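# Move two pipette tip boxes onto the pipetting robot's deck

## Task

Fetch both pipette-tip boxes from the supply shelves and set them into the two free slots on the deck of the pipetting robot that sits on the bench with shelves. Each box's lid must finish fully closed on it, and all other labware on that deck must finish properly seated in its slot. Flipping a box, or letting a box or lid reach the floor, means failure. The pedal bin and the stool may be pushed aside. At the end, release everything and back the robot away. The robot toppling or finishing tilted also means failure.

## Robot and tools

ROBOT. A Hello Robot Stretch 4 with a single arm: an omni-wheel base, a lift that rides up a mast, a telescoping arm that reaches straight ahead of the base, a wrist with yaw, pitch and roll, and a two-finger gripper. It stands about 1.6 m tall, and its base rim stays within 0.23 m of the base origin. Objects that are loose may occasionally get nudged by something other than the robot.

FRAMES. Base frame: origin on the floor beneath the base centre, x ahead, y to the left, z up. hand_pose is reported in this frame; it marks a point between the open fingertips and may be somewhat off. With all wrist joints at 0, its axes line up with the base frame. The odometry frame is the base frame as it was when the scene began.

execute_actions(actions, cameras). actions is a list holding one action or nothing (nothing just reports state and pictures). An action contains "base", "joints" or both, optionally with "pace" and "contact_limits"; alternatively it contains only {"end_of_arm": "enable_torque"}, which re-powers any wrist or gripper motor that shut itself off. Motions in one action begin together and may finish at different moments.
- base: exactly one key, each a relative move counted from the base's position in the latest state report. translate_m: metres, positive forward, -2 to 2. strafe_m: metres, positive to the left, -2 to 2. rotate_rad: radians, positive counter-clockwise seen from above, -3.2 to 3.2.
- joints: one dictionary keyed by joint name, every value an absolute target. lift_m 0 to 1.2 m (±0.004). arm_m 0 to 0.55 m of extension (±0.004). wrist_yaw_rad -1.134 to 4.276 (0 straight ahead, positive turns left, 3.14 tucked back; past 3.4 the arm may block it). wrist_pitch_rad -1.117 to 4.259 (0 level, 1.57 pointing down; ±0.05). wrist_roll_rad -1.117 to 4.259 (0 keeps both fingers level; positive turns clockwise looking from behind the gripper). gripper_m -0.038 to 0.141 m, the gap between empty fingertips; negative values press them together.
- pace: "slow", "default", "fast" or "max" (base up to 0.1/0.3/0.4/0.6 m/s and 1/2/3/4 rad/s); with the lift above 0.2 the base is slowed further, down to 0.3 m/s and 1 rad/s at full height.
- contact_limits: only {"arm_m": v}, v from 0 (gentlest) to 0.75 (firmest), default 0.5; the arm halts on contact beyond that.
cameras: a list of head_camera, head_left_camera, head_right_camera, wrist_camera or "all"; omitted or null gives all, [] gives none. An unknown name or key, or any out-of-range value other than a joint target, rejects the whole call. A joint target outside its range is clipped to the nearest end and reported. A joint or the base left out of an action may keep driving toward its earlier target without showing it. If a result reports a stop, later motion, wait and finished_scene calls in that same reply are skipped.

wait(seconds): 0 to 10; commands nothing and returns the state and pictures. zoom_image(camera, region): a closer view of that camera's latest full image; region is [x0, y0, x1, y1] in pixels from the top-left, at most 504 by 504. read_manual(section): only legal licence texts ("licences"). finished_scene(scene): give the current scene's number; it is final and reports success.

RESULTS. base_status and joint_status: "done"; "off_target" (resting short, may still push); "contact_stop_at_<key>" (blocked, now holds; lift, arm or wheels go slack); "limit_stop_at_<name>"; "time_out"; "torque_fault" (wrist motor limp until enable_torque). After a stop the old target is dropped. on_its_own lists uncommanded behaviour; "held at" there is a target, not a position. limit_stop_at_tilt means a lean over 6 degrees: lift, arm and wheels go slack. limit_stop_at_own_body: a joint was halted near the robot's body; moving away is allowed. lidar_m: 12 distances in metres, 30-degree sectors, first straight ahead then counter-clockwise (4th left, 7th behind, 10th right); "-" is nothing seen or closer than 0.25 m; it sees from about 0.15 m up, misses glass, thin legs and much behind. wrist_depth_mm: 7x7 grid from top-left, 100 to 2000 mm, includes the robot's own parts. base_odometry comes from wheel turns, heading -3.142 to 3.142, left positive; if turned_by_wheels and turned_by_imu differ by over about 0.1 rad, suspect slipping or a collision. base_tilt in degrees, forward and right positive, with a fixed offset up to about 1.5. motor_effort: percent of maximum, positive toward higher joint values, peak in brackets; wheel motors positive means turning right. The pictures line gives the order of the images.

CAMERAS. head_camera looks forward and down from the mast top (turn the base to aim it); head_left_camera and head_right_camera are fisheyes beside it, aimed more steeply down and showing base and arm; wrist_camera looks along the fingers, tips near the bottom. Calibration lines use OpenCV conventions, with T_world_to_cam mapping base-frame points into camera coordinates.

HANDLING. Unfold at the start with lift_m 0.4 and wrist_yaw_rad 0 in one action. To grasp, command gripper_m below the object's width; squeezing harder pulls it toward the wrist. Only a clear change in gripper effort (at targets of 0 or more) confirms a firm hold. If fingertips jam against a surface under them, raise the lift. Avoid: driving or turning with over 1 kg held and arm_m above 0.2, especially fast; pulling or pushing hard with the gripper high; pressing the gripper into things with base or arm moves (torque fault); tilting the gripper up (pitch below -0.2) while rolled below -0.4 or above 4; drops, slams, hard hits and heavy pushes.

Each tool is called by a JSON object that holds its "method" and its "body", one argument or row to a line.

## Session

{"method": "execute_actions", "body": {
  "actions": []
}}

Scene clock: 0.00 s.
base_odometry: x=+0.000 y=+0.000 heading=+0.000 (m, m, rad; odometry frame)
turned_by_wheels: +0.000 (rad since the last result)
turned_by_imu: +0.000 (rad since the last result)
base_tilt: forward=+0.8 right=+0.2 (deg)
lidar_m: 2.14 1.32 1.33 1.66 1.91 1.91 1.43 1.32 1.32 2.23 1.56 1.57
base_status: not commanded
joint_positions: lift_m=+0.241 arm_m=+0.000 wrist_yaw_rad=+3.116 wrist_pitch_rad=+0.018 wrist_roll_rad=+0.018 gripper_m=+0.057
joint_status: not commanded
motor_effort: lift_m=+19 arm_m=+0 wrist_yaw_rad=+1 wrist_pitch_rad=-6 wrist_roll_rad=+1 gripper_m=-4 wheel_0=+1 wheel_1=+0 wheel_2=+1 (%)
hand_pose: x=-0.1151 y=+0.0946 z=+0.4142 quat_wxyz=(+0.013, -0.009, +0.009, +1.000) (m; base frame)
wrist_depth_mm: - 145 246 - - - 1661 / - 114 144 - - - 1661 / - 116 143 - - - 1661 / 116 138 183 - - - 1576 / 223 1756 - - - - 1618 / 715 1430 213 1921 211 1756 1618 / 574 1060 1008 152 1078 1160 1229
pictures: head_camera, head_left_camera, head_right_camera, wrist_camera
Images, in order (width x height): head_camera 420x560, head_left_camera 420x672, head_right_camera 420x672, wrist_camera 616x392.

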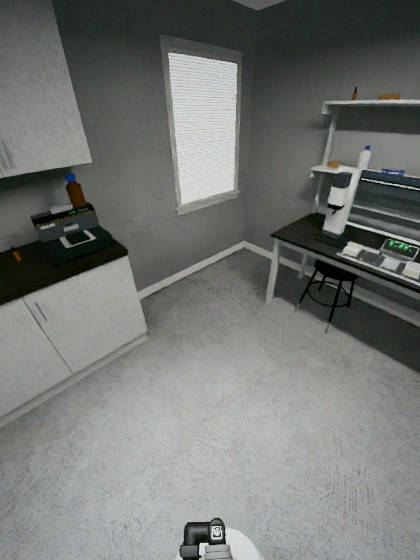

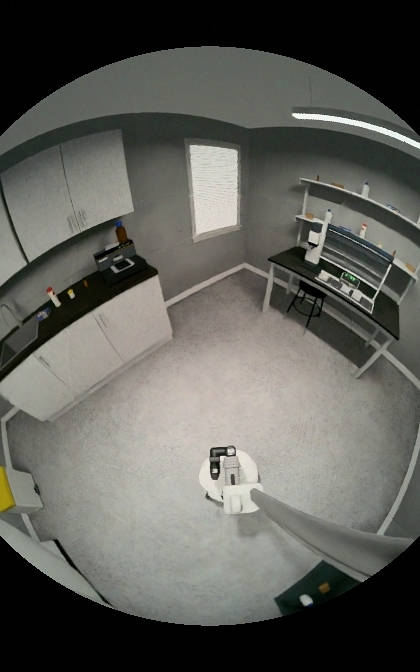

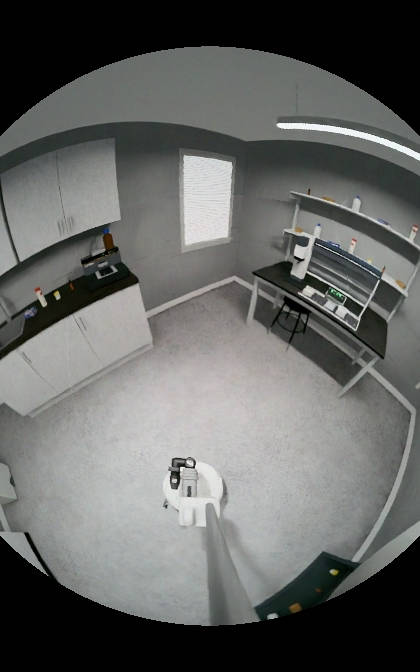

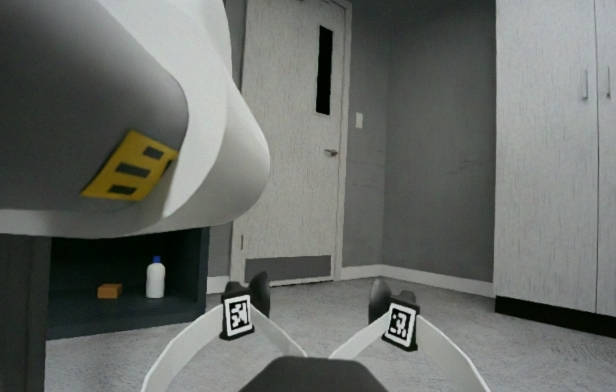

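{"method": "execute_actions", "body": {
  "actions": [
    {"base":{"rotate_rad":-0.8},"joints":{"lift_m":0.4,"wrist_yaw_rad":0}}
  ],
  "cameras": ["head_camera"]
}}

{"method": "zoom_image", "body": {
  "camera": "head_camera",
  "region": [100, 150, 340, 300]
}}

{"method": "execute_actions", "body": {
  "actions": [
    {"base":{"rotate_rad":-1.57}}
  ],
  "cameras": ["head_camera","wrist_camera"]
}}

Scene clock: 3.43 s.
base_odometry: x=+0.000 y=+0.000 heading=-0.800 (m, m, rad; odometry frame)
turned_by_wheels: -0.800 (rad since the last result)
turned_by_imu: -0.808 (rad since the last result)
base_tilt: forward=+0.7 right=+0.2 (deg)
lidar_m: 1.55 1.68 1.35 1.30 1.42 1.98 1.89 2.36 1.34 1.29 1.89 1.58
base_status: done
joint_positions: lift_m=+0.400 arm_m=+0.000 wrist_yaw_rad=+0.000 wrist_pitch_rad=+0.018 wrist_roll_rad=+0.018 gripper_m=+0.057
joint_status: all done
motor_effort: lift_m=+24(25) arm_m=+0(0) wrist_yaw_rad=+0(3) wrist_pitch_rad=-5(6) wrist_roll_rad=+1(2) gripper_m=-3(3) wheel_0=+1(1) wheel_1=+0(8) wheel_2=+1(10) (%)
hand_pose: x=+0.4595 y=-0.0873 z=+0.5727 quat_wxyz=(+1.000, +0.009, +0.009, +0.000) (m; base frame)
wrist_depth_mm: - - - - - - - / - - 1756 1983 - - - / - - - - - - - / - 1983 1430 1576 1921 - - / - - - - - - 1983 / 1808 1921 212 - 211 - 1983 / 1366 1397 1336 152 1281 1537 1661
pictures: head_camera
Images, in order (width x height): head_camera 420x560.

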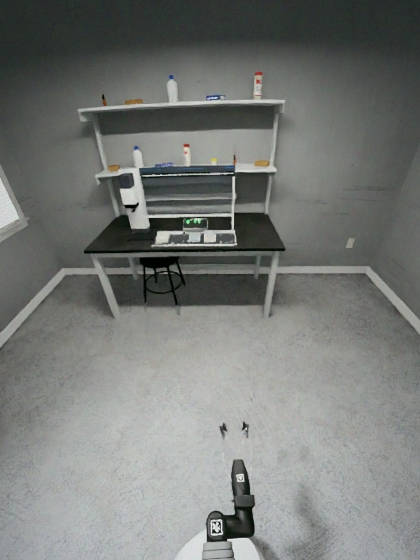

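Region (100, 150, 340, 300) of head_camera's 420x560 image, scaled by 2.100, with more detail than that image has; it fills the top 315 rows of this view, and the rest is white.

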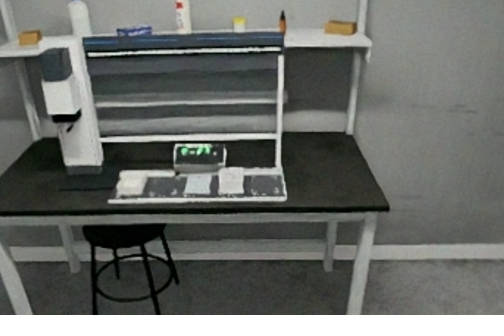

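Scene clock: 5.50 s.
base_odometry: x=+0.000 y=+0.000 heading=-2.370 (m, m, rad; odometry frame)
turned_by_wheels: -1.570 (rad since the last result)
turned_by_imu: -1.586 (rad since the last result)
base_tilt: forward=+0.6 right=+0.2 (deg)
lidar_m: 1.30 1.90 1.61 1.55 1.69 1.34 1.33 1.43 2.02 1.90 2.04 1.35
base_status: done
joint_positions: lift_m=+0.400 arm_m=+0.000 wrist_yaw_rad=+0.000 wrist_pitch_rad=+0.018 wrist_roll_rad=+0.018 gripper_m=+0.057
joint_status: not commanded
motor_effort: lift_m=+23(24) arm_m=+0(0) wrist_yaw_rad=+1(0) wrist_pitch_rad=-4(5) wrist_roll_rad=+1(1) gripper_m=-2(5) wheel_0=+2(1) wheel_1=+1(8) wheel_2=+2(10) (%)
hand_pose: x=+0.4595 y=-0.0875 z=+0.5728 quat_wxyz=(+1.000, +0.009, +0.009, +0.000) (m; base frame)
wrist_depth_mm: 1756 1661 1661 1537 1499 1397 1464 / 1708 1661 1618 1576 1537 1281 1464 / 1661 1576 1618 1537 1499 1308 1464 / 1661 1618 1618 1537 1499 1397 1464 / 1618 1618 1576 1576 1499 1098 1397 / 1661 1618 213 1464 211 1366 1397 / 1397 1397 1281 152 1255 1098 1430
pictures: head_camera, wrist_camera
camera_calibration (this result's frames):
wrist_camera: T_world_to_cam=[[0.0336087, -0.998551, 0.042029, -0.117534], [0.0369556, -0.0407824, -0.998484, 0.621062], [0.998752, 0.035111, 0.0355314, -0.249613], [0, 0, 0, 1]] pos_world=[0.2303, -0.083271, 0.63393]
Images, in order (width x height): head_camera 420x560, wrist_camera 616x392.

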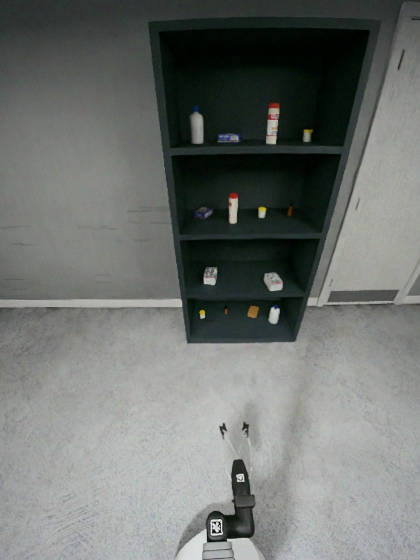

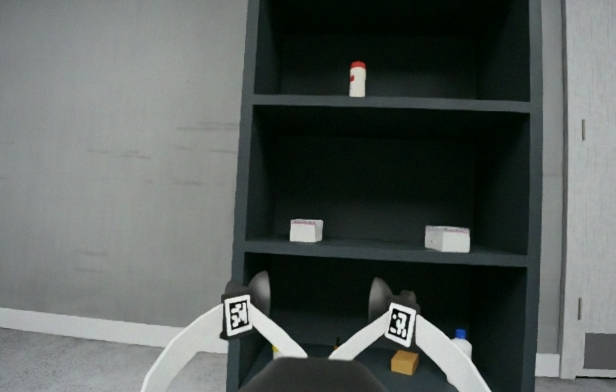

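{"method": "execute_actions", "body": {
  "actions": [
    {"base":{"translate_m":0.6},"joints":{"gripper_m":0.141,"wrist_roll_rad":0,"wrist_pitch_rad":0}}
  ],
  "cameras": ["head_camera","wrist_camera"]
}}

{"method": "zoom_image", "body": {
  "camera": "head_camera",
  "region": [150, 280, 390, 440]
}}

Scene clock: 9.70 s.
base_odometry: x=-0.430 y=-0.419 heading=-2.370 (m, m, rad; odometry frame)
turned_by_wheels: +0.000 (rad since the last result)
turned_by_imu: +0.000 (rad since the last result)
base_tilt: forward=+0.6 right=+0.2 (deg)
lidar_m: 0.71 1.25 1.81 1.54 1.63 1.98 1.92 2.09 2.04 1.96 0.96 0.73
base_status: done
joint_positions: lift_m=+0.400 arm_m=+0.000 wrist_yaw_rad=+0.000 wrist_pitch_rad=+0.002 wrist_roll_rad=+0.001 gripper_m=+0.141
joint_status: all done
motor_effort: lift_m=+23(23) arm_m=+0(1) wrist_yaw_rad=+1(0) wrist_pitch_rad=-5(11) wrist_roll_rad=-1(1) gripper_m=-1(4) wheel_0=+1(2) wheel_1=+1(6) wheel_2=-2(12) (%)
hand_pose: x=+0.4595 y=-0.0874 z=+0.5773 quat_wxyz=(+1.000, +0.000, +0.001, +0.000) (m; base frame)
wrist_depth_mm: 1060 1025 597 621 597 591 574 / 1060 1025 699 878 842 809 759 / 1060 1025 723 960 946 917 917 / 1042 1008 750 960 946 931 891 / 1025 1008 691 661 931 917 820 / 1008 512 214 521 484 214 469 / 1025 554 809 150 891 878 878
pictures: head_camera, wrist_camera
camera_calibration (this result's frames):
wrist_camera: T_world_to_cam=[[0.0331794, -0.997666, 0.0596814, -0.127586], [0.0525029, -0.0578919, -0.996941, 0.616015], [0.998069, 0.0362113, 0.0504595, -0.258044], [0, 0, 0, 1]] pos_world=[0.229437, -0.0822813, 0.634766]
Images, in order (width x height): head_camera 420x560, wrist_camera 616x392.

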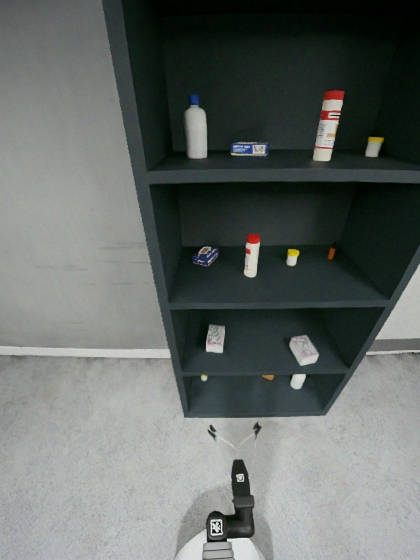

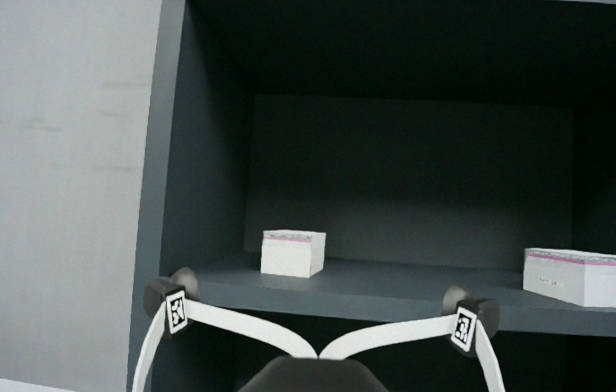

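Region (150, 280, 390, 440) of head_camera's 420x560 image, scaled by 2.100, with more detail than that image has.

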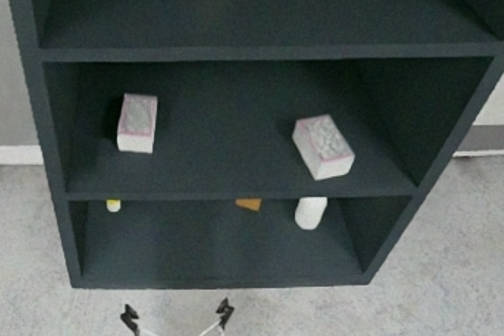

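{"method": "execute_actions", "body": {
  "actions": [
    {"base":{"strafe_m":0.06},"joints":{"lift_m":0.385,"arm_m":0.3}}
  ],
  "cameras": ["head_camera","wrist_camera"]
}}

{"method": "zoom_image", "body": {
  "camera": "head_camera",
  "region": [150, 280, 390, 440]
}}

Scene clock: 14.07 s.
base_odometry: x=-0.388 y=-0.462 heading=-2.370 (m, m, rad; odometry frame)
turned_by_wheels: +0.000 (rad since the last result)
turned_by_imu: +0.001 (rad since the last result)
base_tilt: forward=+0.6 right=+0.1 (deg)
lidar_m: 0.71 1.25 1.81 1.47 1.56 2.61 1.95 2.07 2.10 2.03 0.99 0.72
base_status: done
joint_positions: lift_m=+0.385 arm_m=+0.299 wrist_yaw_rad=+0.000 wrist_pitch_rad=+0.002 wrist_roll_rad=+0.001 gripper_m=+0.141
joint_status: all done
motor_effort: lift_m=+14(20) arm_m=+6(6) wrist_yaw_rad=+1(2) wrist_pitch_rad=-4(6) wrist_roll_rad=+0(0) gripper_m=-1(1) wheel_0=-1(12) wheel_1=-1(7) wheel_2=+0(4) (%)
hand_pose: x=+0.7584 y=-0.0874 z=+0.5631 quat_wxyz=(+1.000, +0.000, +0.001, +0.000) (m; base frame)
wrist_depth_mm: 226 282 477 640 627 615 591 / 224 287 492 676 661 647 627 / 223 297 508 668 647 640 627 / 219 300 521 668 640 627 615 / 218 306 492 327 640 627 615 / 217 253 214 315 315 216 392 / 211 208 202 150 210 209 242
pictures: head_camera, wrist_camera
camera_calibration (this result's frames):
wrist_camera: T_world_to_cam=[[0.0332063, -0.997662, 0.0597316, -0.13669], [0.0526874, -0.057934, -0.996929, 0.585981], [0.998059, 0.0362514, 0.0506404, -0.555727], [0, 0, 0, 1]] pos_world=[0.528313, -0.0822766, 0.620489]
Images, in order (width x height): head_camera 420x560, wrist_camera 616x392.

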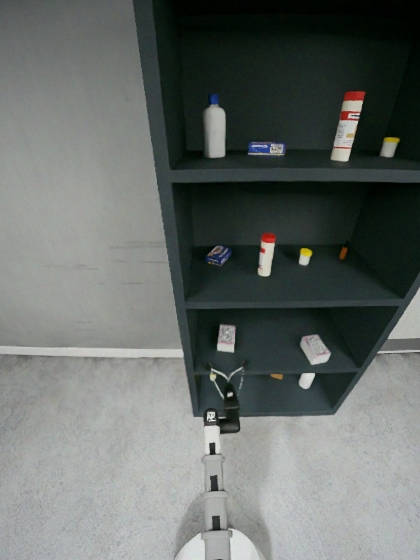

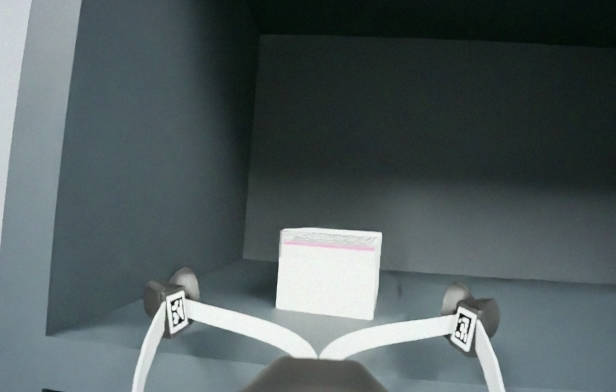

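Region (150, 280, 390, 440) of head_camera's 420x560 image, scaled by 2.100, with more detail than that image has.

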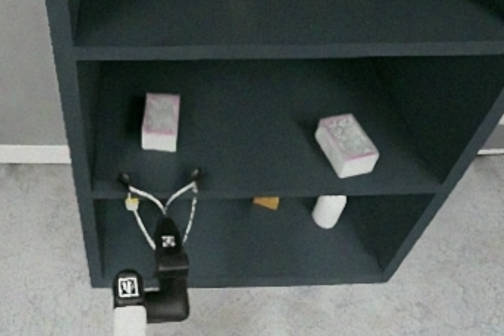

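{"method": "execute_actions", "body": {
  "actions": [
    {"joints":{"lift_m":0.49}}
  ],
  "cameras": []
}}

{"method": "execute_actions", "body": {
  "actions": [
    {"joints":{"wrist_pitch_rad":0.35,"arm_m":0.38}}
  ],
  "cameras": ["wrist_camera"]
}}

Scene clock: 17.03 s.
base_odometry: x=-0.388 y=-0.462 heading=-2.370 (m, m, rad; odometry frame)
turned_by_wheels: +0.000 (rad since the last result)
turned_by_imu: +0.001 (rad since the last result)
base_tilt: forward=+0.7 right=+0.1 (deg)
lidar_m: 0.71 1.26 1.82 1.49 1.55 2.61 1.93 2.09 2.09 2.01 1.00 0.74
base_status: not commanded
joint_positions: lift_m=+0.490 arm_m=+0.299 wrist_yaw_rad=+0.000 wrist_pitch_rad=+0.002 wrist_roll_rad=+0.001 gripper_m=+0.141
joint_status: all done
motor_effort: lift_m=+24(26) arm_m=+6(6) wrist_yaw_rad=+1(1) wrist_pitch_rad=-4(4) wrist_roll_rad=+0(0) gripper_m=+0(1) wheel_0=-1(1) wheel_1=-1(1) wheel_2=+0(0) (%)
hand_pose: x=+0.7584 y=-0.0874 z=+0.6672 quat_wxyz=(+1.000, +0.000, +0.001, +0.000) (m; base frame)
wrist_depth_mm: 226 283 436 452 439 430 415 / 224 290 492 647 609 585 559 / 221 293 500 668 647 634 621 / 219 298 517 661 640 640 615 / 218 304 539 654 634 627 615 / 218 272 214 647 627 215 603 / 217 290 439 150 442 469 544
pictures: none
No camera images: the call's "cameras" was empty. Leave "cameras" out to get every camera's image.

Scene clock: 18.20 s.
base_odometry: x=-0.388 y=-0.462 heading=-2.370 (m, m, rad; odometry frame)
turned_by_wheels: +0.000 (rad since the last result)
turned_by_imu: +0.000 (rad since the last result)
base_tilt: forward=+0.6 right=+0.0 (deg)
lidar_m: 0.71 1.28 1.82 1.46 1.56 2.59 1.94 2.06 2.08 2.01 0.99 0.73
base_status: not commanded
joint_positions: lift_m=+0.490 arm_m=+0.379 wrist_yaw_rad=+0.000 wrist_pitch_rad=+0.352 wrist_roll_rad=+0.001 gripper_m=+0.141
joint_status: all done
motor_effort: lift_m=+24(24) arm_m=+6(6) wrist_yaw_rad=+0(2) wrist_pitch_rad=-4(1) wrist_roll_rad=+0(0) gripper_m=-1(1) wheel_0=-1(1) wheel_1=-1(1) wheel_2=+0(0) (%)
hand_pose: x=+0.8207 y=-0.0874 z=+0.5684 quat_wxyz=(+0.985, +0.000, +0.175, +0.000) (m; base frame)
wrist_depth_mm: 194 270 449 517 500 492 484 / 198 277 469 539 525 512 500 / 202 286 492 564 535 535 517 / 205 290 462 559 559 549 535 / 208 297 364 256 342 392 404 / 211 249 213 260 253 216 293 / 204 214 219 150 225 224 239
pictures: wrist_camera
camera_calibration (this result's frames):
wrist_camera: T_world_to_cam=[[0.0516608, -0.997661, 0.0447731, -0.145727], [-0.292083, -0.0579667, -0.954635, 0.846942], [0.954997, 0.0362397, -0.294394, -0.386748], [0, 0, 0, 1]] pos_world=[0.624248, -0.0822756, 0.701188]
Images, in order (width x height): wrist_camera 616x392.

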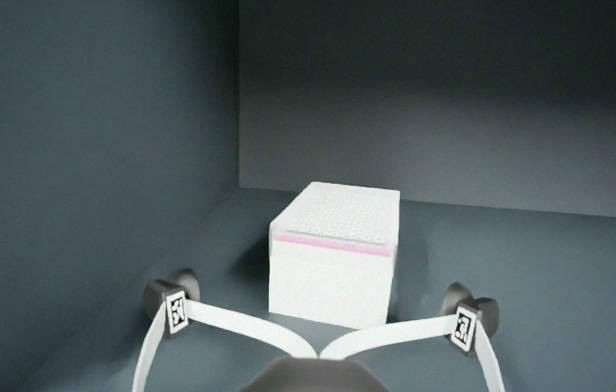

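{"method": "execute_actions", "body": {
  "actions": [
    {"base":{"strafe_m":0.036},"joints":{"wrist_yaw_rad":-0.2,"lift_m":0.482}}
  ],
  "cameras": []
}}

{"method": "execute_actions", "body": {
  "actions": [
    {"joints":{"arm_m":0.475},"pace":"slow"}
  ],
  "cameras": ["wrist_camera","head_camera"]
}}

Scene clock: 21.80 s.
base_odometry: x=-0.363 y=-0.487 heading=-2.370 (m, m, rad; odometry frame)
turned_by_wheels: +0.000 (rad since the last result)
turned_by_imu: +0.001 (rad since the last result)
base_tilt: forward=+0.6 right=+0.1 (deg)
lidar_m: 0.69 1.27 1.82 1.45 1.52 2.60 1.94 2.09 2.11 2.05 0.99 0.72
base_status: done
joint_positions: lift_m=+0.482 arm_m=+0.379 wrist_yaw_rad=-0.200 wrist_pitch_rad=+0.352 wrist_roll_rad=+0.001 gripper_m=+0.141
joint_status: all done
motor_effort: lift_m=+14(23) arm_m=+5(6) wrist_yaw_rad=+0(4) wrist_pitch_rad=-5(4) wrist_roll_rad=+1(0) gripper_m=-1(1) wheel_0=+0(7) wheel_1=+1(9) wheel_2=+0(2) (%)
hand_pose: x=+0.7980 y=-0.1394 z=+0.5612 quat_wxyz=(+0.980, +0.018, +0.174, -0.098) (m; base frame)
wrist_depth_mm: 226 362 525 530 549 554 564 / 229 366 544 564 569 574 591 / 231 373 569 580 591 609 621 / 232 375 521 319 569 591 621 / 234 319 327 271 368 377 389 / 227 239 216 267 273 214 281 / 202 206 210 150 215 213 224
pictures: none
No camera images: the call's "cameras" was empty. Leave "cameras" out to get every camera's image.

Scene clock: 24.03 s.
base_odometry: x=-0.363 y=-0.487 heading=-2.370 (m, m, rad; odometry frame)
turned_by_wheels: +0.000 (rad since the last result)
turned_by_imu: +0.000 (rad since the last result)
base_tilt: forward=+0.8 right=+0.1 (deg)
lidar_m: 0.71 1.27 1.83 1.42 1.53 2.61 1.94 2.07 2.12 2.06 0.97 0.74
base_status: not commanded
joint_positions: lift_m=+0.482 arm_m=+0.474 wrist_yaw_rad=-0.200 wrist_pitch_rad=+0.352 wrist_roll_rad=+0.001 gripper_m=+0.141
joint_status: all done
motor_effort: lift_m=+14(14) arm_m=+6(5) wrist_yaw_rad=+1(0) wrist_pitch_rad=-4(5) wrist_roll_rad=+0(0) gripper_m=-2(1) wheel_0=+0(0) wheel_1=+1(1) wheel_2=+0(0) (%)
hand_pose: x=+0.8929 y=-0.1395 z=+0.5612 quat_wxyz=(+0.980, +0.018, +0.174, -0.098) (m; base frame)
wrist_depth_mm: 216 347 439 445 459 466 469 / 220 353 455 466 480 484 496 / 223 359 477 488 496 504 517 / 224 362 484 500 512 525 539 / 224 319 347 209 345 379 389 / 222 239 192 180 180 217 279 / 199 203 195 149 199 213 223
pictures: head_camera, wrist_camera
camera_calibration (this result's frames):
wrist_camera: T_world_to_cam=[[-0.147622, -0.98803, 0.0447741, -0.0218037], [-0.297931, 0.00125539, -0.954587, 0.871584], [0.943104, -0.154257, -0.29455, -0.47175], [0, 0, 0, 1]] pos_world=[0.701362, -0.0954078, 0.694024]
Images, in order (width x height): head_camera 420x560, wrist_camera 616x392.

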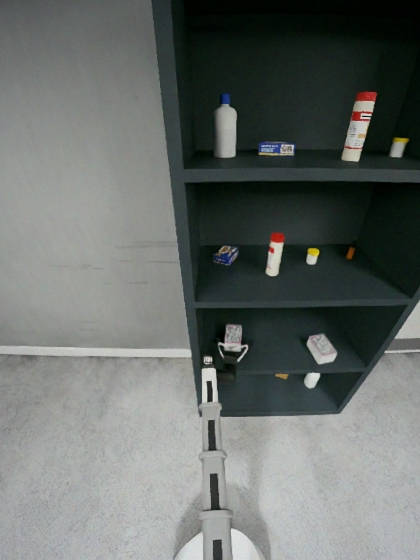

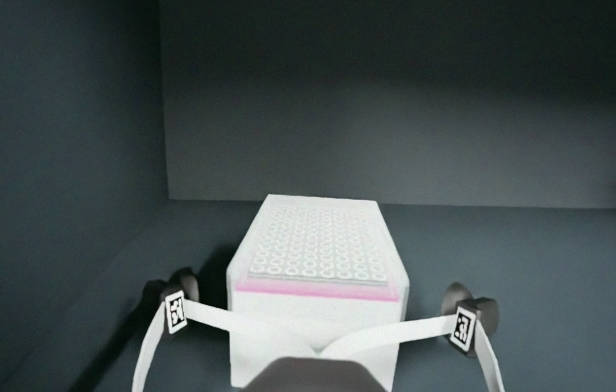

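{"method": "execute_actions", "body": {
  "actions": [
    {"joints":{"gripper_m":0.05}}
  ],
  "cameras": ["wrist_camera"]
}}

{"method": "execute_actions", "body": {
  "actions": [
    {"joints":{"lift_m":0.52},"pace":"slow"}
  ],
  "cameras": ["wrist_camera"]
}}

Scene clock: 26.70 s.
base_odometry: x=-0.363 y=-0.487 heading=-2.370 (m, m, rad; odometry frame)
turned_by_wheels: +0.000 (rad since the last result)
turned_by_imu: +0.001 (rad since the last result)
base_tilt: forward=+0.6 right=+0.1 (deg)
lidar_m: 0.71 1.27 1.81 1.45 1.53 2.57 1.93 2.08 2.10 2.03 0.96 0.71
base_status: not commanded
joint_positions: lift_m=+0.482 arm_m=+0.474 wrist_yaw_rad=-0.200 wrist_pitch_rad=+0.352 wrist_roll_rad=+0.001 gripper_m=+0.050
joint_status: all done
motor_effort: lift_m=+14(14) arm_m=+6(6) wrist_yaw_rad=+0(0) wrist_pitch_rad=-6(7) wrist_roll_rad=+0(0) gripper_m=-13(11) wheel_0=+0(0) wheel_1=+1(1) wheel_2=+0(0) (%)
hand_pose: x=+0.8929 y=-0.1394 z=+0.5611 quat_wxyz=(+0.980, +0.018, +0.174, -0.098) (m; base frame)
wrist_depth_mm: 216 345 436 452 455 466 473 / 219 351 452 466 477 488 492 / 221 359 473 484 500 508 521 / 224 359 492 500 517 525 539 / 224 319 347 206 325 379 387 / 222 255 181 173 177 277 279 / 199 199 191 175 178 173 223
pictures: wrist_camera
camera_calibration (this result's frames):
wrist_camera: T_world_to_cam=[[-0.147392, -0.988065, 0.044752, -0.0219294], [-0.298332, 0.0012728, -0.954461, 0.871775], [0.943013, -0.154031, -0.294959, -0.471472], [0, 0, 0, 1]] pos_world=[0.701451, -0.0953986, 0.693993]
Images, in order (width x height): wrist_camera 616x392.

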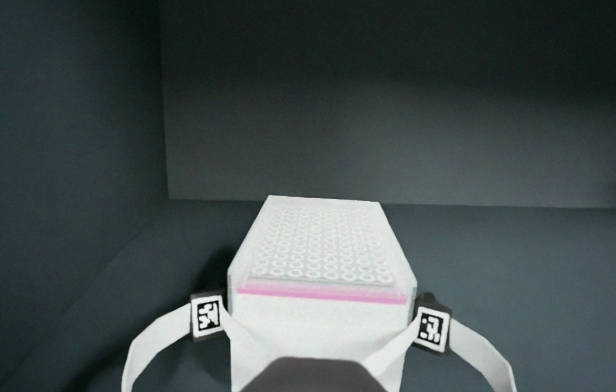

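Scene clock: 27.87 s.
base_odometry: x=-0.363 y=-0.487 heading=-2.370 (m, m, rad; odometry frame)
turned_by_wheels: +0.000 (rad since the last result)
turned_by_imu: +0.000 (rad since the last result)
base_tilt: forward=+0.7 right=+0.1 (deg)
lidar_m: 0.70 1.25 1.81 1.45 1.53 2.62 1.94 2.08 2.13 2.05 0.99 0.74
base_status: not commanded
joint_positions: lift_m=+0.520 arm_m=+0.474 wrist_yaw_rad=-0.200 wrist_pitch_rad=+0.353 wrist_roll_rad=+0.001 gripper_m=+0.050
joint_status: all done
motor_effort: lift_m=+25(25) arm_m=+6(6) wrist_yaw_rad=+0(1) wrist_pitch_rad=-9(10) wrist_roll_rad=+0(0) gripper_m=-13(13) wheel_0=+0(0) wheel_1=+1(1) wheel_2=+0(0) (%)
hand_pose: x=+0.8928 y=-0.1394 z=+0.5979 quat_wxyz=(+0.980, +0.018, +0.175, -0.098) (m; base frame)
wrist_depth_mm: 215 345 436 445 459 459 473 / 220 353 459 466 480 488 492 / 222 355 480 484 488 508 512 / 224 359 500 504 517 530 549 / 224 364 424 207 418 462 473 / 225 307 181 174 178 342 345 / 224 245 236 174 178 173 274
pictures: wrist_camera
camera_calibration (this result's frames):
wrist_camera: T_world_to_cam=[[-0.147346, -0.988074, 0.0446984, -0.023581], [-0.299311, 0.00147056, -0.954155, 0.90759], [0.94271, -0.15397, -0.295958, -0.459643], [0, 0, 0, 1]] pos_world=[0.701486, -0.0954055, 0.731]
Images, in order (width x height): wrist_camera 616x392.

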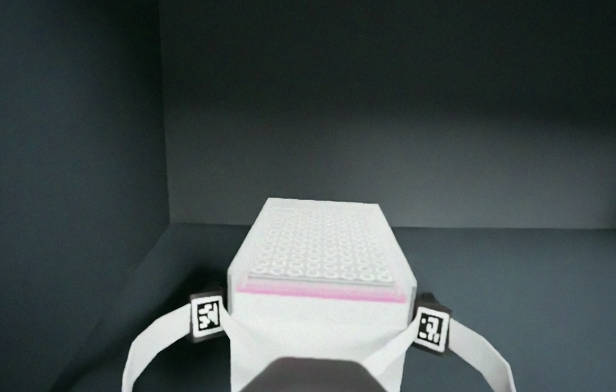

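{"method": "execute_actions", "body": {
  "actions": [
    {"base":{"translate_m":-0.52},"joints":{"arm_m":0.05}}
  ],
  "cameras": []
}}

{"method": "execute_actions", "body": {
  "actions": [
    {"base":{"rotate_rad":1.57},"joints":{"lift_m":0.85,"wrist_yaw_rad":0},"pace":"slow"}
  ],
  "cameras": []
}}

{"method": "execute_actions", "body": {
  "actions": [
    {"base":{"translate_m":0.8}}
  ],
  "cameras": ["wrist_camera","head_camera"]
}}

Scene clock: 32.60 s.
base_odometry: x=+0.010 y=-0.125 heading=-2.370 (m, m, rad; odometry frame)
turned_by_wheels: +0.000 (rad since the last result)
turned_by_imu: +0.002 (rad since the last result)
base_tilt: forward=+0.7 right=+0.2 (deg)
lidar_m: 1.23 1.82 1.50 1.47 1.56 1.44 1.39 1.51 2.14 2.00 2.29 1.27
base_status: done
joint_positions: lift_m=+0.520 arm_m=+0.051 wrist_yaw_rad=-0.200 wrist_pitch_rad=+0.354 wrist_roll_rad=+0.001 gripper_m=+0.050
joint_status: all done
motor_effort: lift_m=+25(25) arm_m=-5(6) wrist_yaw_rad=+1(1) wrist_pitch_rad=-10(11) wrist_roll_rad=+1(0) gripper_m=-14(14) wheel_0=-1(7) wheel_1=-1(6) wheel_2=+1(13) (%)
hand_pose: x=+0.4697 y=-0.1395 z=+0.5979 quat_wxyz=(+0.979, +0.018, +0.175, -0.098) (m; base frame)
wrist_depth_mm: 1229 1255 1098 1308 1336 1042 1430 / 1308 1336 1281 1366 1397 1160 1430 / 1336 1397 1078 1336 1160 1182 1499 / 1366 1397 1430 1464 1576 1255 1618 / 1464 1464 1308 207 1281 1308 1708 / 1138 1160 181 173 177 1182 1308 / 931 931 904 175 177 173 1042
pictures: none
No camera images: the call's "cameras" was empty. Leave "cameras" out to get every camera's image.

Scene clock: 35.83 s.
base_odometry: x=+0.010 y=-0.125 heading=-0.801 (m, m, rad; odometry frame)
turned_by_wheels: +1.569 (rad since the last result)
turned_by_imu: +1.587 (rad since the last result)
base_tilt: forward=+0.6 right=+0.2 (deg)
lidar_m: 1.46 1.57 1.43 1.39 1.50 2.12 2.00 2.25 1.28 1.24 1.81 1.50
base_status: done
joint_positions: lift_m=+0.850 arm_m=+0.051 wrist_yaw_rad=+0.000 wrist_pitch_rad=+0.354 wrist_roll_rad=+0.001 gripper_m=+0.050
joint_status: all done
motor_effort: lift_m=+25(26) arm_m=-6(5) wrist_yaw_rad=+1(7) wrist_pitch_rad=-10(10) wrist_roll_rad=+0(0) gripper_m=-12(13) wheel_0=-2(6) wheel_1=-3(6) wheel_2=-4(8) (%)
hand_pose: x=+0.4925 y=-0.0874 z=+0.9278 quat_wxyz=(+0.984, +0.000, +0.176, +0.000) (m; base frame)
wrist_depth_mm: - 1921 1464 1756 1756 1756 1661 / - - 1983 1921 1756 1808 1708 / - 1499 1537 1499 1863 1863 1808 / - - 1464 1255 1255 - 1863 / - - - 208 1308 - 1983 / 1618 1708 181 173 177 1863 1808 / 1366 1336 1308 175 178 173 1537
pictures: none
No camera images: the call's "cameras" was empty. Leave "cameras" out to get every camera's image.

Scene clock: 39.97 s.
base_odometry: x=+0.567 y=-0.699 heading=-0.800 (m, m, rad; odometry frame)
turned_by_wheels: +0.000 (rad since the last result)
turned_by_imu: +0.000 (rad since the last result)
base_tilt: forward=+0.6 right=+0.2 (deg)
lidar_m: 0.58 0.72 1.05 1.40 1.44 2.12 2.80 1.77 1.48 1.76 1.88 0.69
base_status: done
joint_positions: lift_m=+0.850 arm_m=+0.051 wrist_yaw_rad=+0.000 wrist_pitch_rad=+0.354 wrist_roll_rad=+0.001 gripper_m=+0.050
joint_status: not commanded
motor_effort: lift_m=+24(25) arm_m=-5(5) wrist_yaw_rad=+0(2) wrist_pitch_rad=-9(10) wrist_roll_rad=+0(1) gripper_m=-13(12) wheel_0=+2(7) wheel_1=+1(7) wheel_2=+0(11) (%)
hand_pose: x=+0.4925 y=-0.0874 z=+0.9279 quat_wxyz=(+0.984, +0.000, +0.176, +0.000) (m; base frame)
wrist_depth_mm: 707 931 676 654 820 854 991 / 1182 1205 1160 1160 1078 1042 1025 / 778 1255 1118 1182 1160 1098 1098 / 788 931 723 931 1042 1138 1138 / 569 609 580 207 647 715 1160 / 517 500 181 173 178 521 530 / 723 1078 521 174 178 173 430
pictures: head_camera, wrist_camera
camera_calibration (this result's frames):
wrist_camera: T_world_to_cam=[[0.0518348, -0.997655, 0.0446973, -0.144858], [-0.293887, -0.0580143, -0.954078, 1.09462], [0.954434, 0.0363185, -0.296205, 0.0345019], [0, 0, 0, 1]] pos_world=[0.296274, -0.0822682, 1.06105]
Images, in order (width x height): head_camera 420x560, wrist_camera 616x392.

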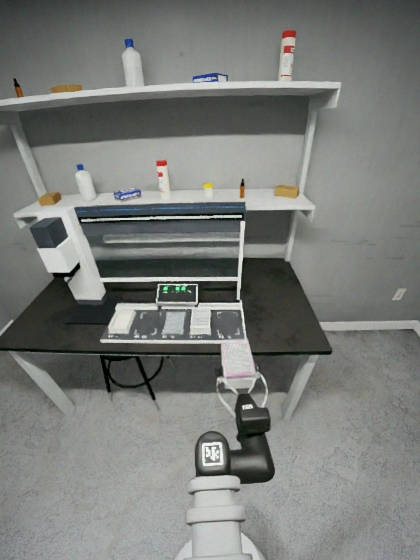

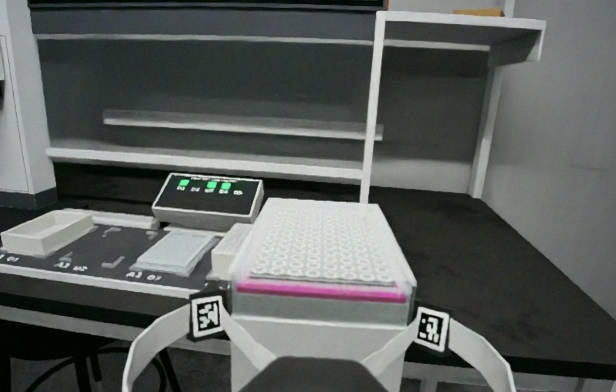

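{"method": "zoom_image", "body": {
  "camera": "head_camera",
  "region": [90, 270, 290, 400]
}}

{"method": "zoom_image", "body": {
  "camera": "wrist_camera",
  "region": [0, 160, 280, 320]
}}

Region (90, 270, 290, 400) of head_camera's 420x560 image, scaled by 2.520, with more detail than that image has; it fills the top 328 rows of this view, and the rest is white.

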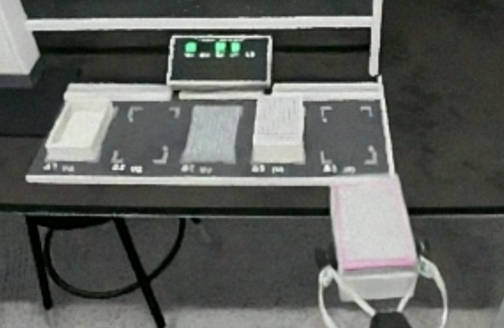

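Region (0, 160, 280, 320) of wrist_camera's 616x392 image, scaled by 1.800; it fills the top 288 rows of this view, and the rest is white.

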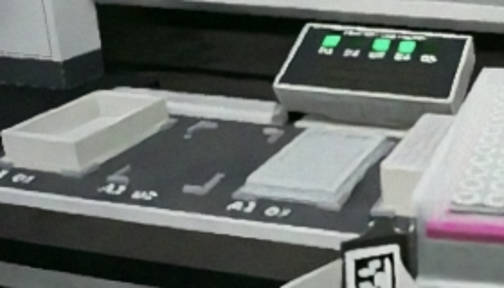

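{"method": "execute_actions", "body": {
  "actions": [
    {"base":{"rotate_rad":-0.08},"pace":"slow"}
  ],
  "cameras": []
}}

{"method": "execute_actions", "body": {
  "actions": [
    {"base":{"strafe_m":0.064},"joints":{"lift_m":0.79,"arm_m":0.15},"pace":"slow"}
  ],
  "cameras": ["wrist_camera","head_camera"]
}}

{"method": "zoom_image", "body": {
  "camera": "head_camera",
  "region": [90, 270, 290, 400]
}}

Scene clock: 45.03 s.
base_odometry: x=+0.567 y=-0.699 heading=-0.879 (m, m, rad; odometry frame)
turned_by_wheels: -0.079 (rad since the last result)
turned_by_imu: -0.079 (rad since the last result)
base_tilt: forward=+0.7 right=+0.1 (deg)
lidar_m: 0.56 0.67 0.94 1.59 1.40 1.93 2.86 1.88 1.47 1.75 1.84 0.70
base_status: done
joint_positions: lift_m=+0.850 arm_m=+0.051 wrist_yaw_rad=+0.000 wrist_pitch_rad=+0.354 wrist_roll_rad=+0.001 gripper_m=+0.050
joint_status: not commanded
motor_effort: lift_m=+24(24) arm_m=-6(5) wrist_yaw_rad=+1(0) wrist_pitch_rad=-11(10) wrist_roll_rad=+0(0) gripper_m=-13(14) wheel_0=+3(2) wheel_1=+3(7) wheel_2=+5(8) (%)
hand_pose: x=+0.4925 y=-0.0874 z=+0.9279 quat_wxyz=(+0.984, +0.000, +0.176, +0.000) (m; base frame)
wrist_depth_mm: 891 904 661 661 1042 1042 1078 / 1160 1118 1118 1138 1138 1078 1098 / 1182 1229 1098 1160 1182 1118 1118 / 904 723 820 931 1042 1205 1182 / 591 609 564 207 640 723 1255 / 488 484 180 173 178 525 559 / 707 1308 512 175 178 174 496
pictures: none
No camera images: the call's "cameras" was empty. Leave "cameras" out to get every camera's image.

Scene clock: 47.33 s.
base_odometry: x=+0.616 y=-0.658 heading=-0.879 (m, m, rad; odometry frame)
turned_by_wheels: +0.000 (rad since the last result)
turned_by_imu: +0.001 (rad since the last result)
base_tilt: forward=+0.7 right=+0.2 (deg)
lidar_m: 0.65 0.69 0.96 1.58 1.34 1.84 2.86 1.98 1.49 1.81 1.93 0.71
base_status: done
joint_positions: lift_m=+0.790 arm_m=+0.149 wrist_yaw_rad=+0.000 wrist_pitch_rad=+0.354 wrist_roll_rad=+0.001 gripper_m=+0.050
joint_status: all done
motor_effort: lift_m=+14(24) arm_m=+6(4) wrist_yaw_rad=+1(0) wrist_pitch_rad=-9(10) wrist_roll_rad=+0(0) gripper_m=-11(13) wheel_0=-3(8) wheel_1=+4(9) wheel_2=+0(5) (%)
hand_pose: x=+0.5905 y=-0.0874 z=+0.8687 quat_wxyz=(+0.984, +0.000, +0.176, +0.000) (m; base frame)
wrist_depth_mm: 1025 1025 1008 991 960 976 976 / 1060 1042 1042 1025 1025 1008 1008 / 1118 1078 1098 1078 1078 1078 1042 / 723 597 597 809 831 960 1118 / 466 480 424 208 521 564 569 / 373 382 181 173 178 418 418 / 488 377 345 175 179 173 342
pictures: head_camera, wrist_camera
camera_calibration (this result's frames):
wrist_camera: T_world_to_cam=[[0.0517254, -0.99766, 0.0447009, -0.147262], [-0.293826, -0.057983, -0.954099, 1.06696], [0.954458, 0.0362169, -0.296138, -0.0766525], [0, 0, 0, 1]] pos_world=[0.394279, -0.0822761, 1.00187]
Images, in order (width x height): head_camera 420x560, wrist_camera 616x392.

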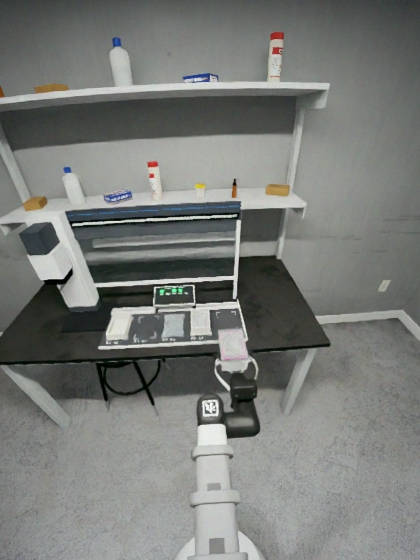

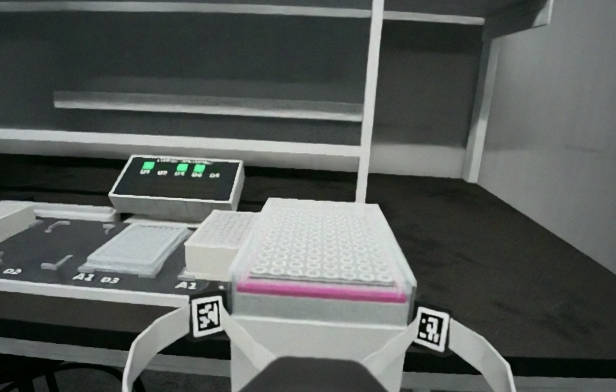

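Region (90, 270, 290, 400) of head_camera's 420x560 image, scaled by 2.520, with more detail than that image has; it fills the top 328 rows of this view, and the rest is white.

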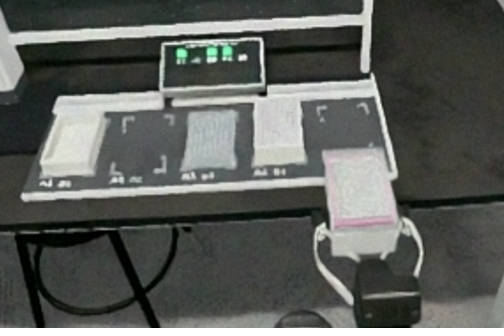

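{"method": "execute_actions", "body": {
  "actions": [
    {"joints":{"lift_m":0.77,"arm_m":0.33},"pace":"slow"}
  ]
}}

{"method": "zoom_image", "body": {
  "camera": "head_camera",
  "region": [160, 280, 280, 370]
}}

Scene clock: 51.87 s.
base_odometry: x=+0.616 y=-0.658 heading=-0.879 (m, m, rad; odometry frame)
turned_by_wheels: +0.000 (rad since the last result)
turned_by_imu: +0.001 (rad since the last result)
base_tilt: forward=+0.7 right=+0.2 (deg)
lidar_m: 0.67 0.69 0.93 1.55 1.33 1.85 2.85 2.01 1.52 1.82 1.89 0.71
base_status: not commanded
joint_positions: lift_m=+0.770 arm_m=+0.329 wrist_yaw_rad=+0.000 wrist_pitch_rad=+0.354 wrist_roll_rad=+0.001 gripper_m=+0.050
joint_status: all done
motor_effort: lift_m=+14(14) arm_m=+6(6) wrist_yaw_rad=+1(1) wrist_pitch_rad=-10(9) wrist_roll_rad=+0(1) gripper_m=-12(13) wheel_0=-3(3) wheel_1=+4(4) wheel_2=+0(0) (%)
hand_pose: x=+0.7705 y=-0.0874 z=+0.8487 quat_wxyz=(+0.984, +0.000, +0.176, +0.000) (m; base frame)
wrist_depth_mm: 854 831 842 831 809 809 809 / 878 866 866 842 854 842 842 / 917 904 904 891 904 866 891 / 442 427 603 741 715 809 931 / 404 394 392 208 469 525 525 / 320 263 181 174 178 382 384 / 259 242 241 175 178 173 307
pictures: head_camera, head_left_camera, head_right_camera, wrist_camera
camera_calibration (this result's frames):
wrist_camera: T_world_to_cam=[[0.0516746, -0.997663, 0.0447007, -0.155653], [-0.29383, -0.0579679, -0.954098, 1.10076], [0.95446, 0.0361683, -0.296138, -0.254379], [0, 0, 0, 1]] pos_world=[0.574274, -0.0822799, 0.981863]
Images, in order (width x height): head_camera 420x560, head_left_camera 420x672, head_right_camera 420x672, wrist_camera 616x392.

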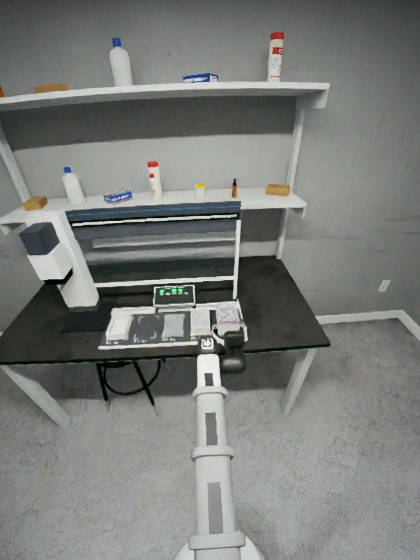

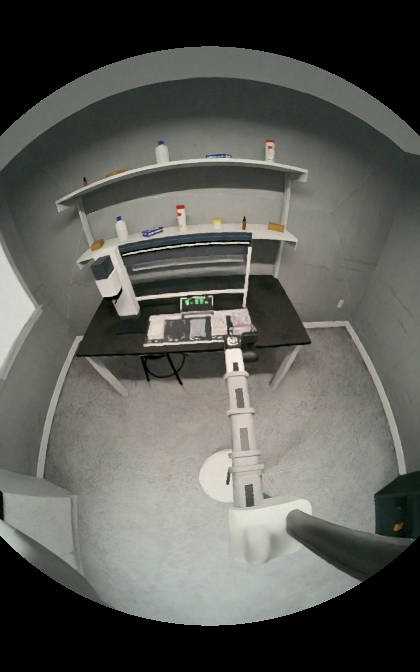

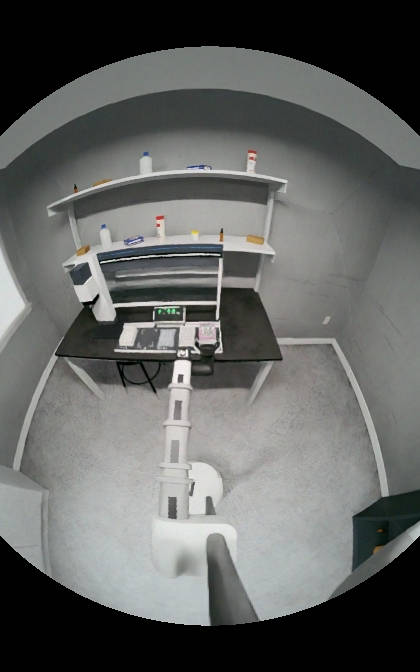

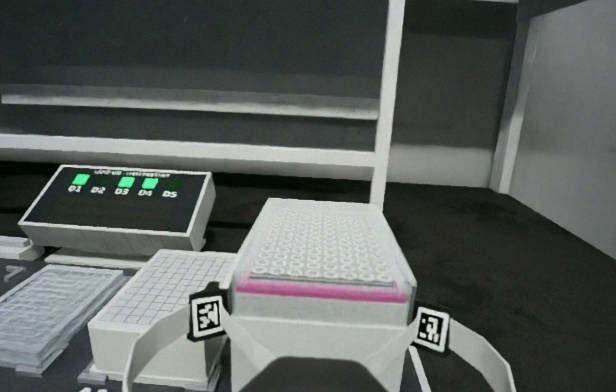

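Region (160, 280, 280, 370) of head_camera's 420x560 image, scaled by 4.200, with more detail than that image has; it fills the top 378 rows of this view, and the rest is white.

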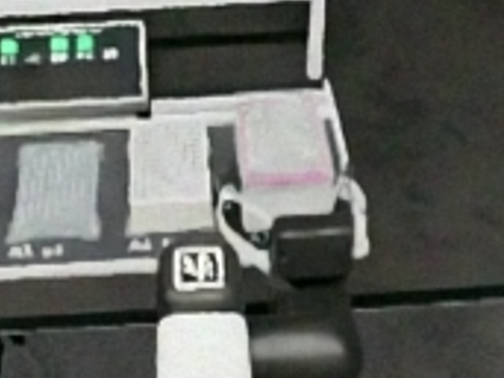

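{"method": "execute_actions", "body": {
  "actions": [
    {"base":{"strafe_m":-0.005},"joints":{"wrist_yaw_rad":0.025,"arm_m":0.383},"pace":"slow"}
  ],
  "cameras": []
}}

{"method": "execute_actions", "body": {
  "actions": [
    {"joints":{"lift_m":0.745},"pace":"slow"}
  ],
  "cameras": ["wrist_camera","head_camera"]
}}

{"method": "zoom_image", "body": {
  "camera": "head_camera",
  "region": [160, 280, 280, 370]
}}

Scene clock: 57.70 s.
base_odometry: x=+0.612 y=-0.661 heading=-0.879 (m, m, rad; odometry frame)
turned_by_wheels: +0.000 (rad since the last result)
turned_by_imu: +0.001 (rad since the last result)
base_tilt: forward=+0.7 right=+0.1 (deg)
lidar_m: 0.65 0.70 0.96 1.58 1.35 1.84 2.86 1.97 1.54 1.81 1.87 0.71
base_status: done
joint_positions: lift_m=+0.770 arm_m=+0.382 wrist_yaw_rad=+0.025 wrist_pitch_rad=+0.354 wrist_roll_rad=+0.001 gripper_m=+0.050
joint_status: all done
motor_effort: lift_m=+14(14) arm_m=+6(6) wrist_yaw_rad=+1(6) wrist_pitch_rad=-11(11) wrist_roll_rad=+1(0) gripper_m=-13(13) wheel_0=+4(4) wheel_1=-3(6) wheel_2=+0(1) (%)
hand_pose: x=+0.8256 y=-0.0807 z=+0.8487 quat_wxyz=(+0.984, -0.002, +0.176, +0.012) (m; base frame)
wrist_depth_mm: 809 809 798 788 759 750 741 / 831 831 809 798 788 778 778 / 891 866 842 854 831 831 820 / 389 392 654 723 683 788 854 / 362 353 449 208 445 521 525 / 319 264 180 174 178 379 387 / 249 204 214 175 177 173 306
pictures: none
No camera images: the call's "cameras" was empty. Leave "cameras" out to get every camera's image.

Scene clock: 58.70 s.
base_odometry: x=+0.612 y=-0.661 heading=-0.879 (m, m, rad; odometry frame)
turned_by_wheels: +0.000 (rad since the last result)
turned_by_imu: +0.000 (rad since the last result)
base_tilt: forward=+0.7 right=+0.1 (deg)
lidar_m: 0.67 0.69 0.98 1.58 1.34 1.86 2.85 1.96 1.54 1.82 1.89 0.71
base_status: not commanded
joint_positions: lift_m=+0.745 arm_m=+0.382 wrist_yaw_rad=+0.025 wrist_pitch_rad=+0.354 wrist_roll_rad=+0.001 gripper_m=+0.050
joint_status: all done
motor_effort: lift_m=+14(14) arm_m=+6(6) wrist_yaw_rad=+1(1) wrist_pitch_rad=-10(10) wrist_roll_rad=-1(0) gripper_m=-15(12) wheel_0=+4(4) wheel_1=-3(3) wheel_2=+0(0) (%)
hand_pose: x=+0.8256 y=-0.0807 z=+0.8237 quat_wxyz=(+0.984, -0.002, +0.176, +0.012) (m; base frame)
wrist_depth_mm: 809 798 788 768 778 750 732 / 854 831 798 798 788 788 759 / 878 397 866 842 842 820 809 / 362 366 574 654 627 715 831 / 353 334 359 208 394 452 462 / 273 221 181 173 178 334 338 / 184 180 196 175 178 172 277
pictures: head_camera, wrist_camera
camera_calibration (this result's frames):
wrist_camera: T_world_to_cam=[[0.07649, -0.996068, 0.0447009, -0.170995], [-0.292295, -0.0652633, -0.954099, 1.09165], [0.953264, 0.0599131, -0.296138, -0.311703], [0, 0, 0, 1]] pos_world=[0.629299, -0.0804028, 0.956877]
Images, in order (width x height): head_camera 420x560, wrist_camera 616x392.

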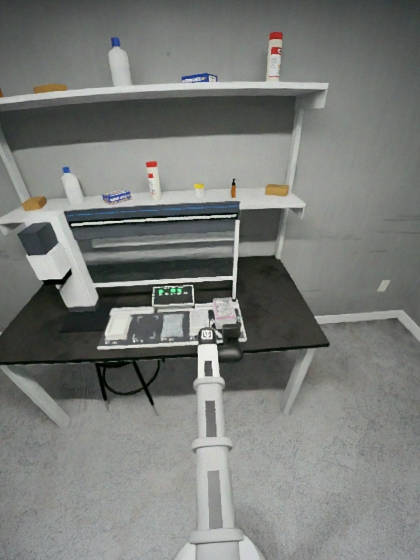

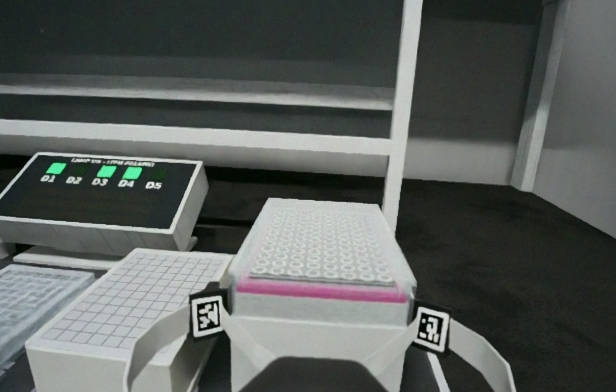

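Region (160, 280, 280, 370) of head_camera's 420x560 image, scaled by 4.200, with more detail than that image has; it fills the top 378 rows of this view, and the rest is white.

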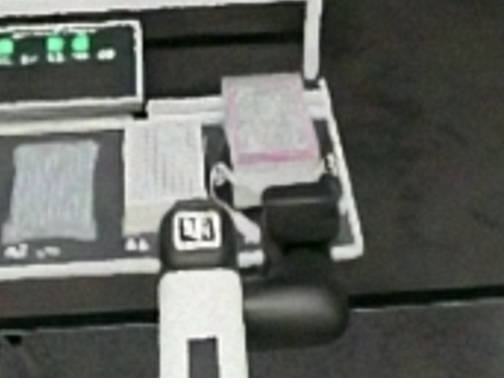

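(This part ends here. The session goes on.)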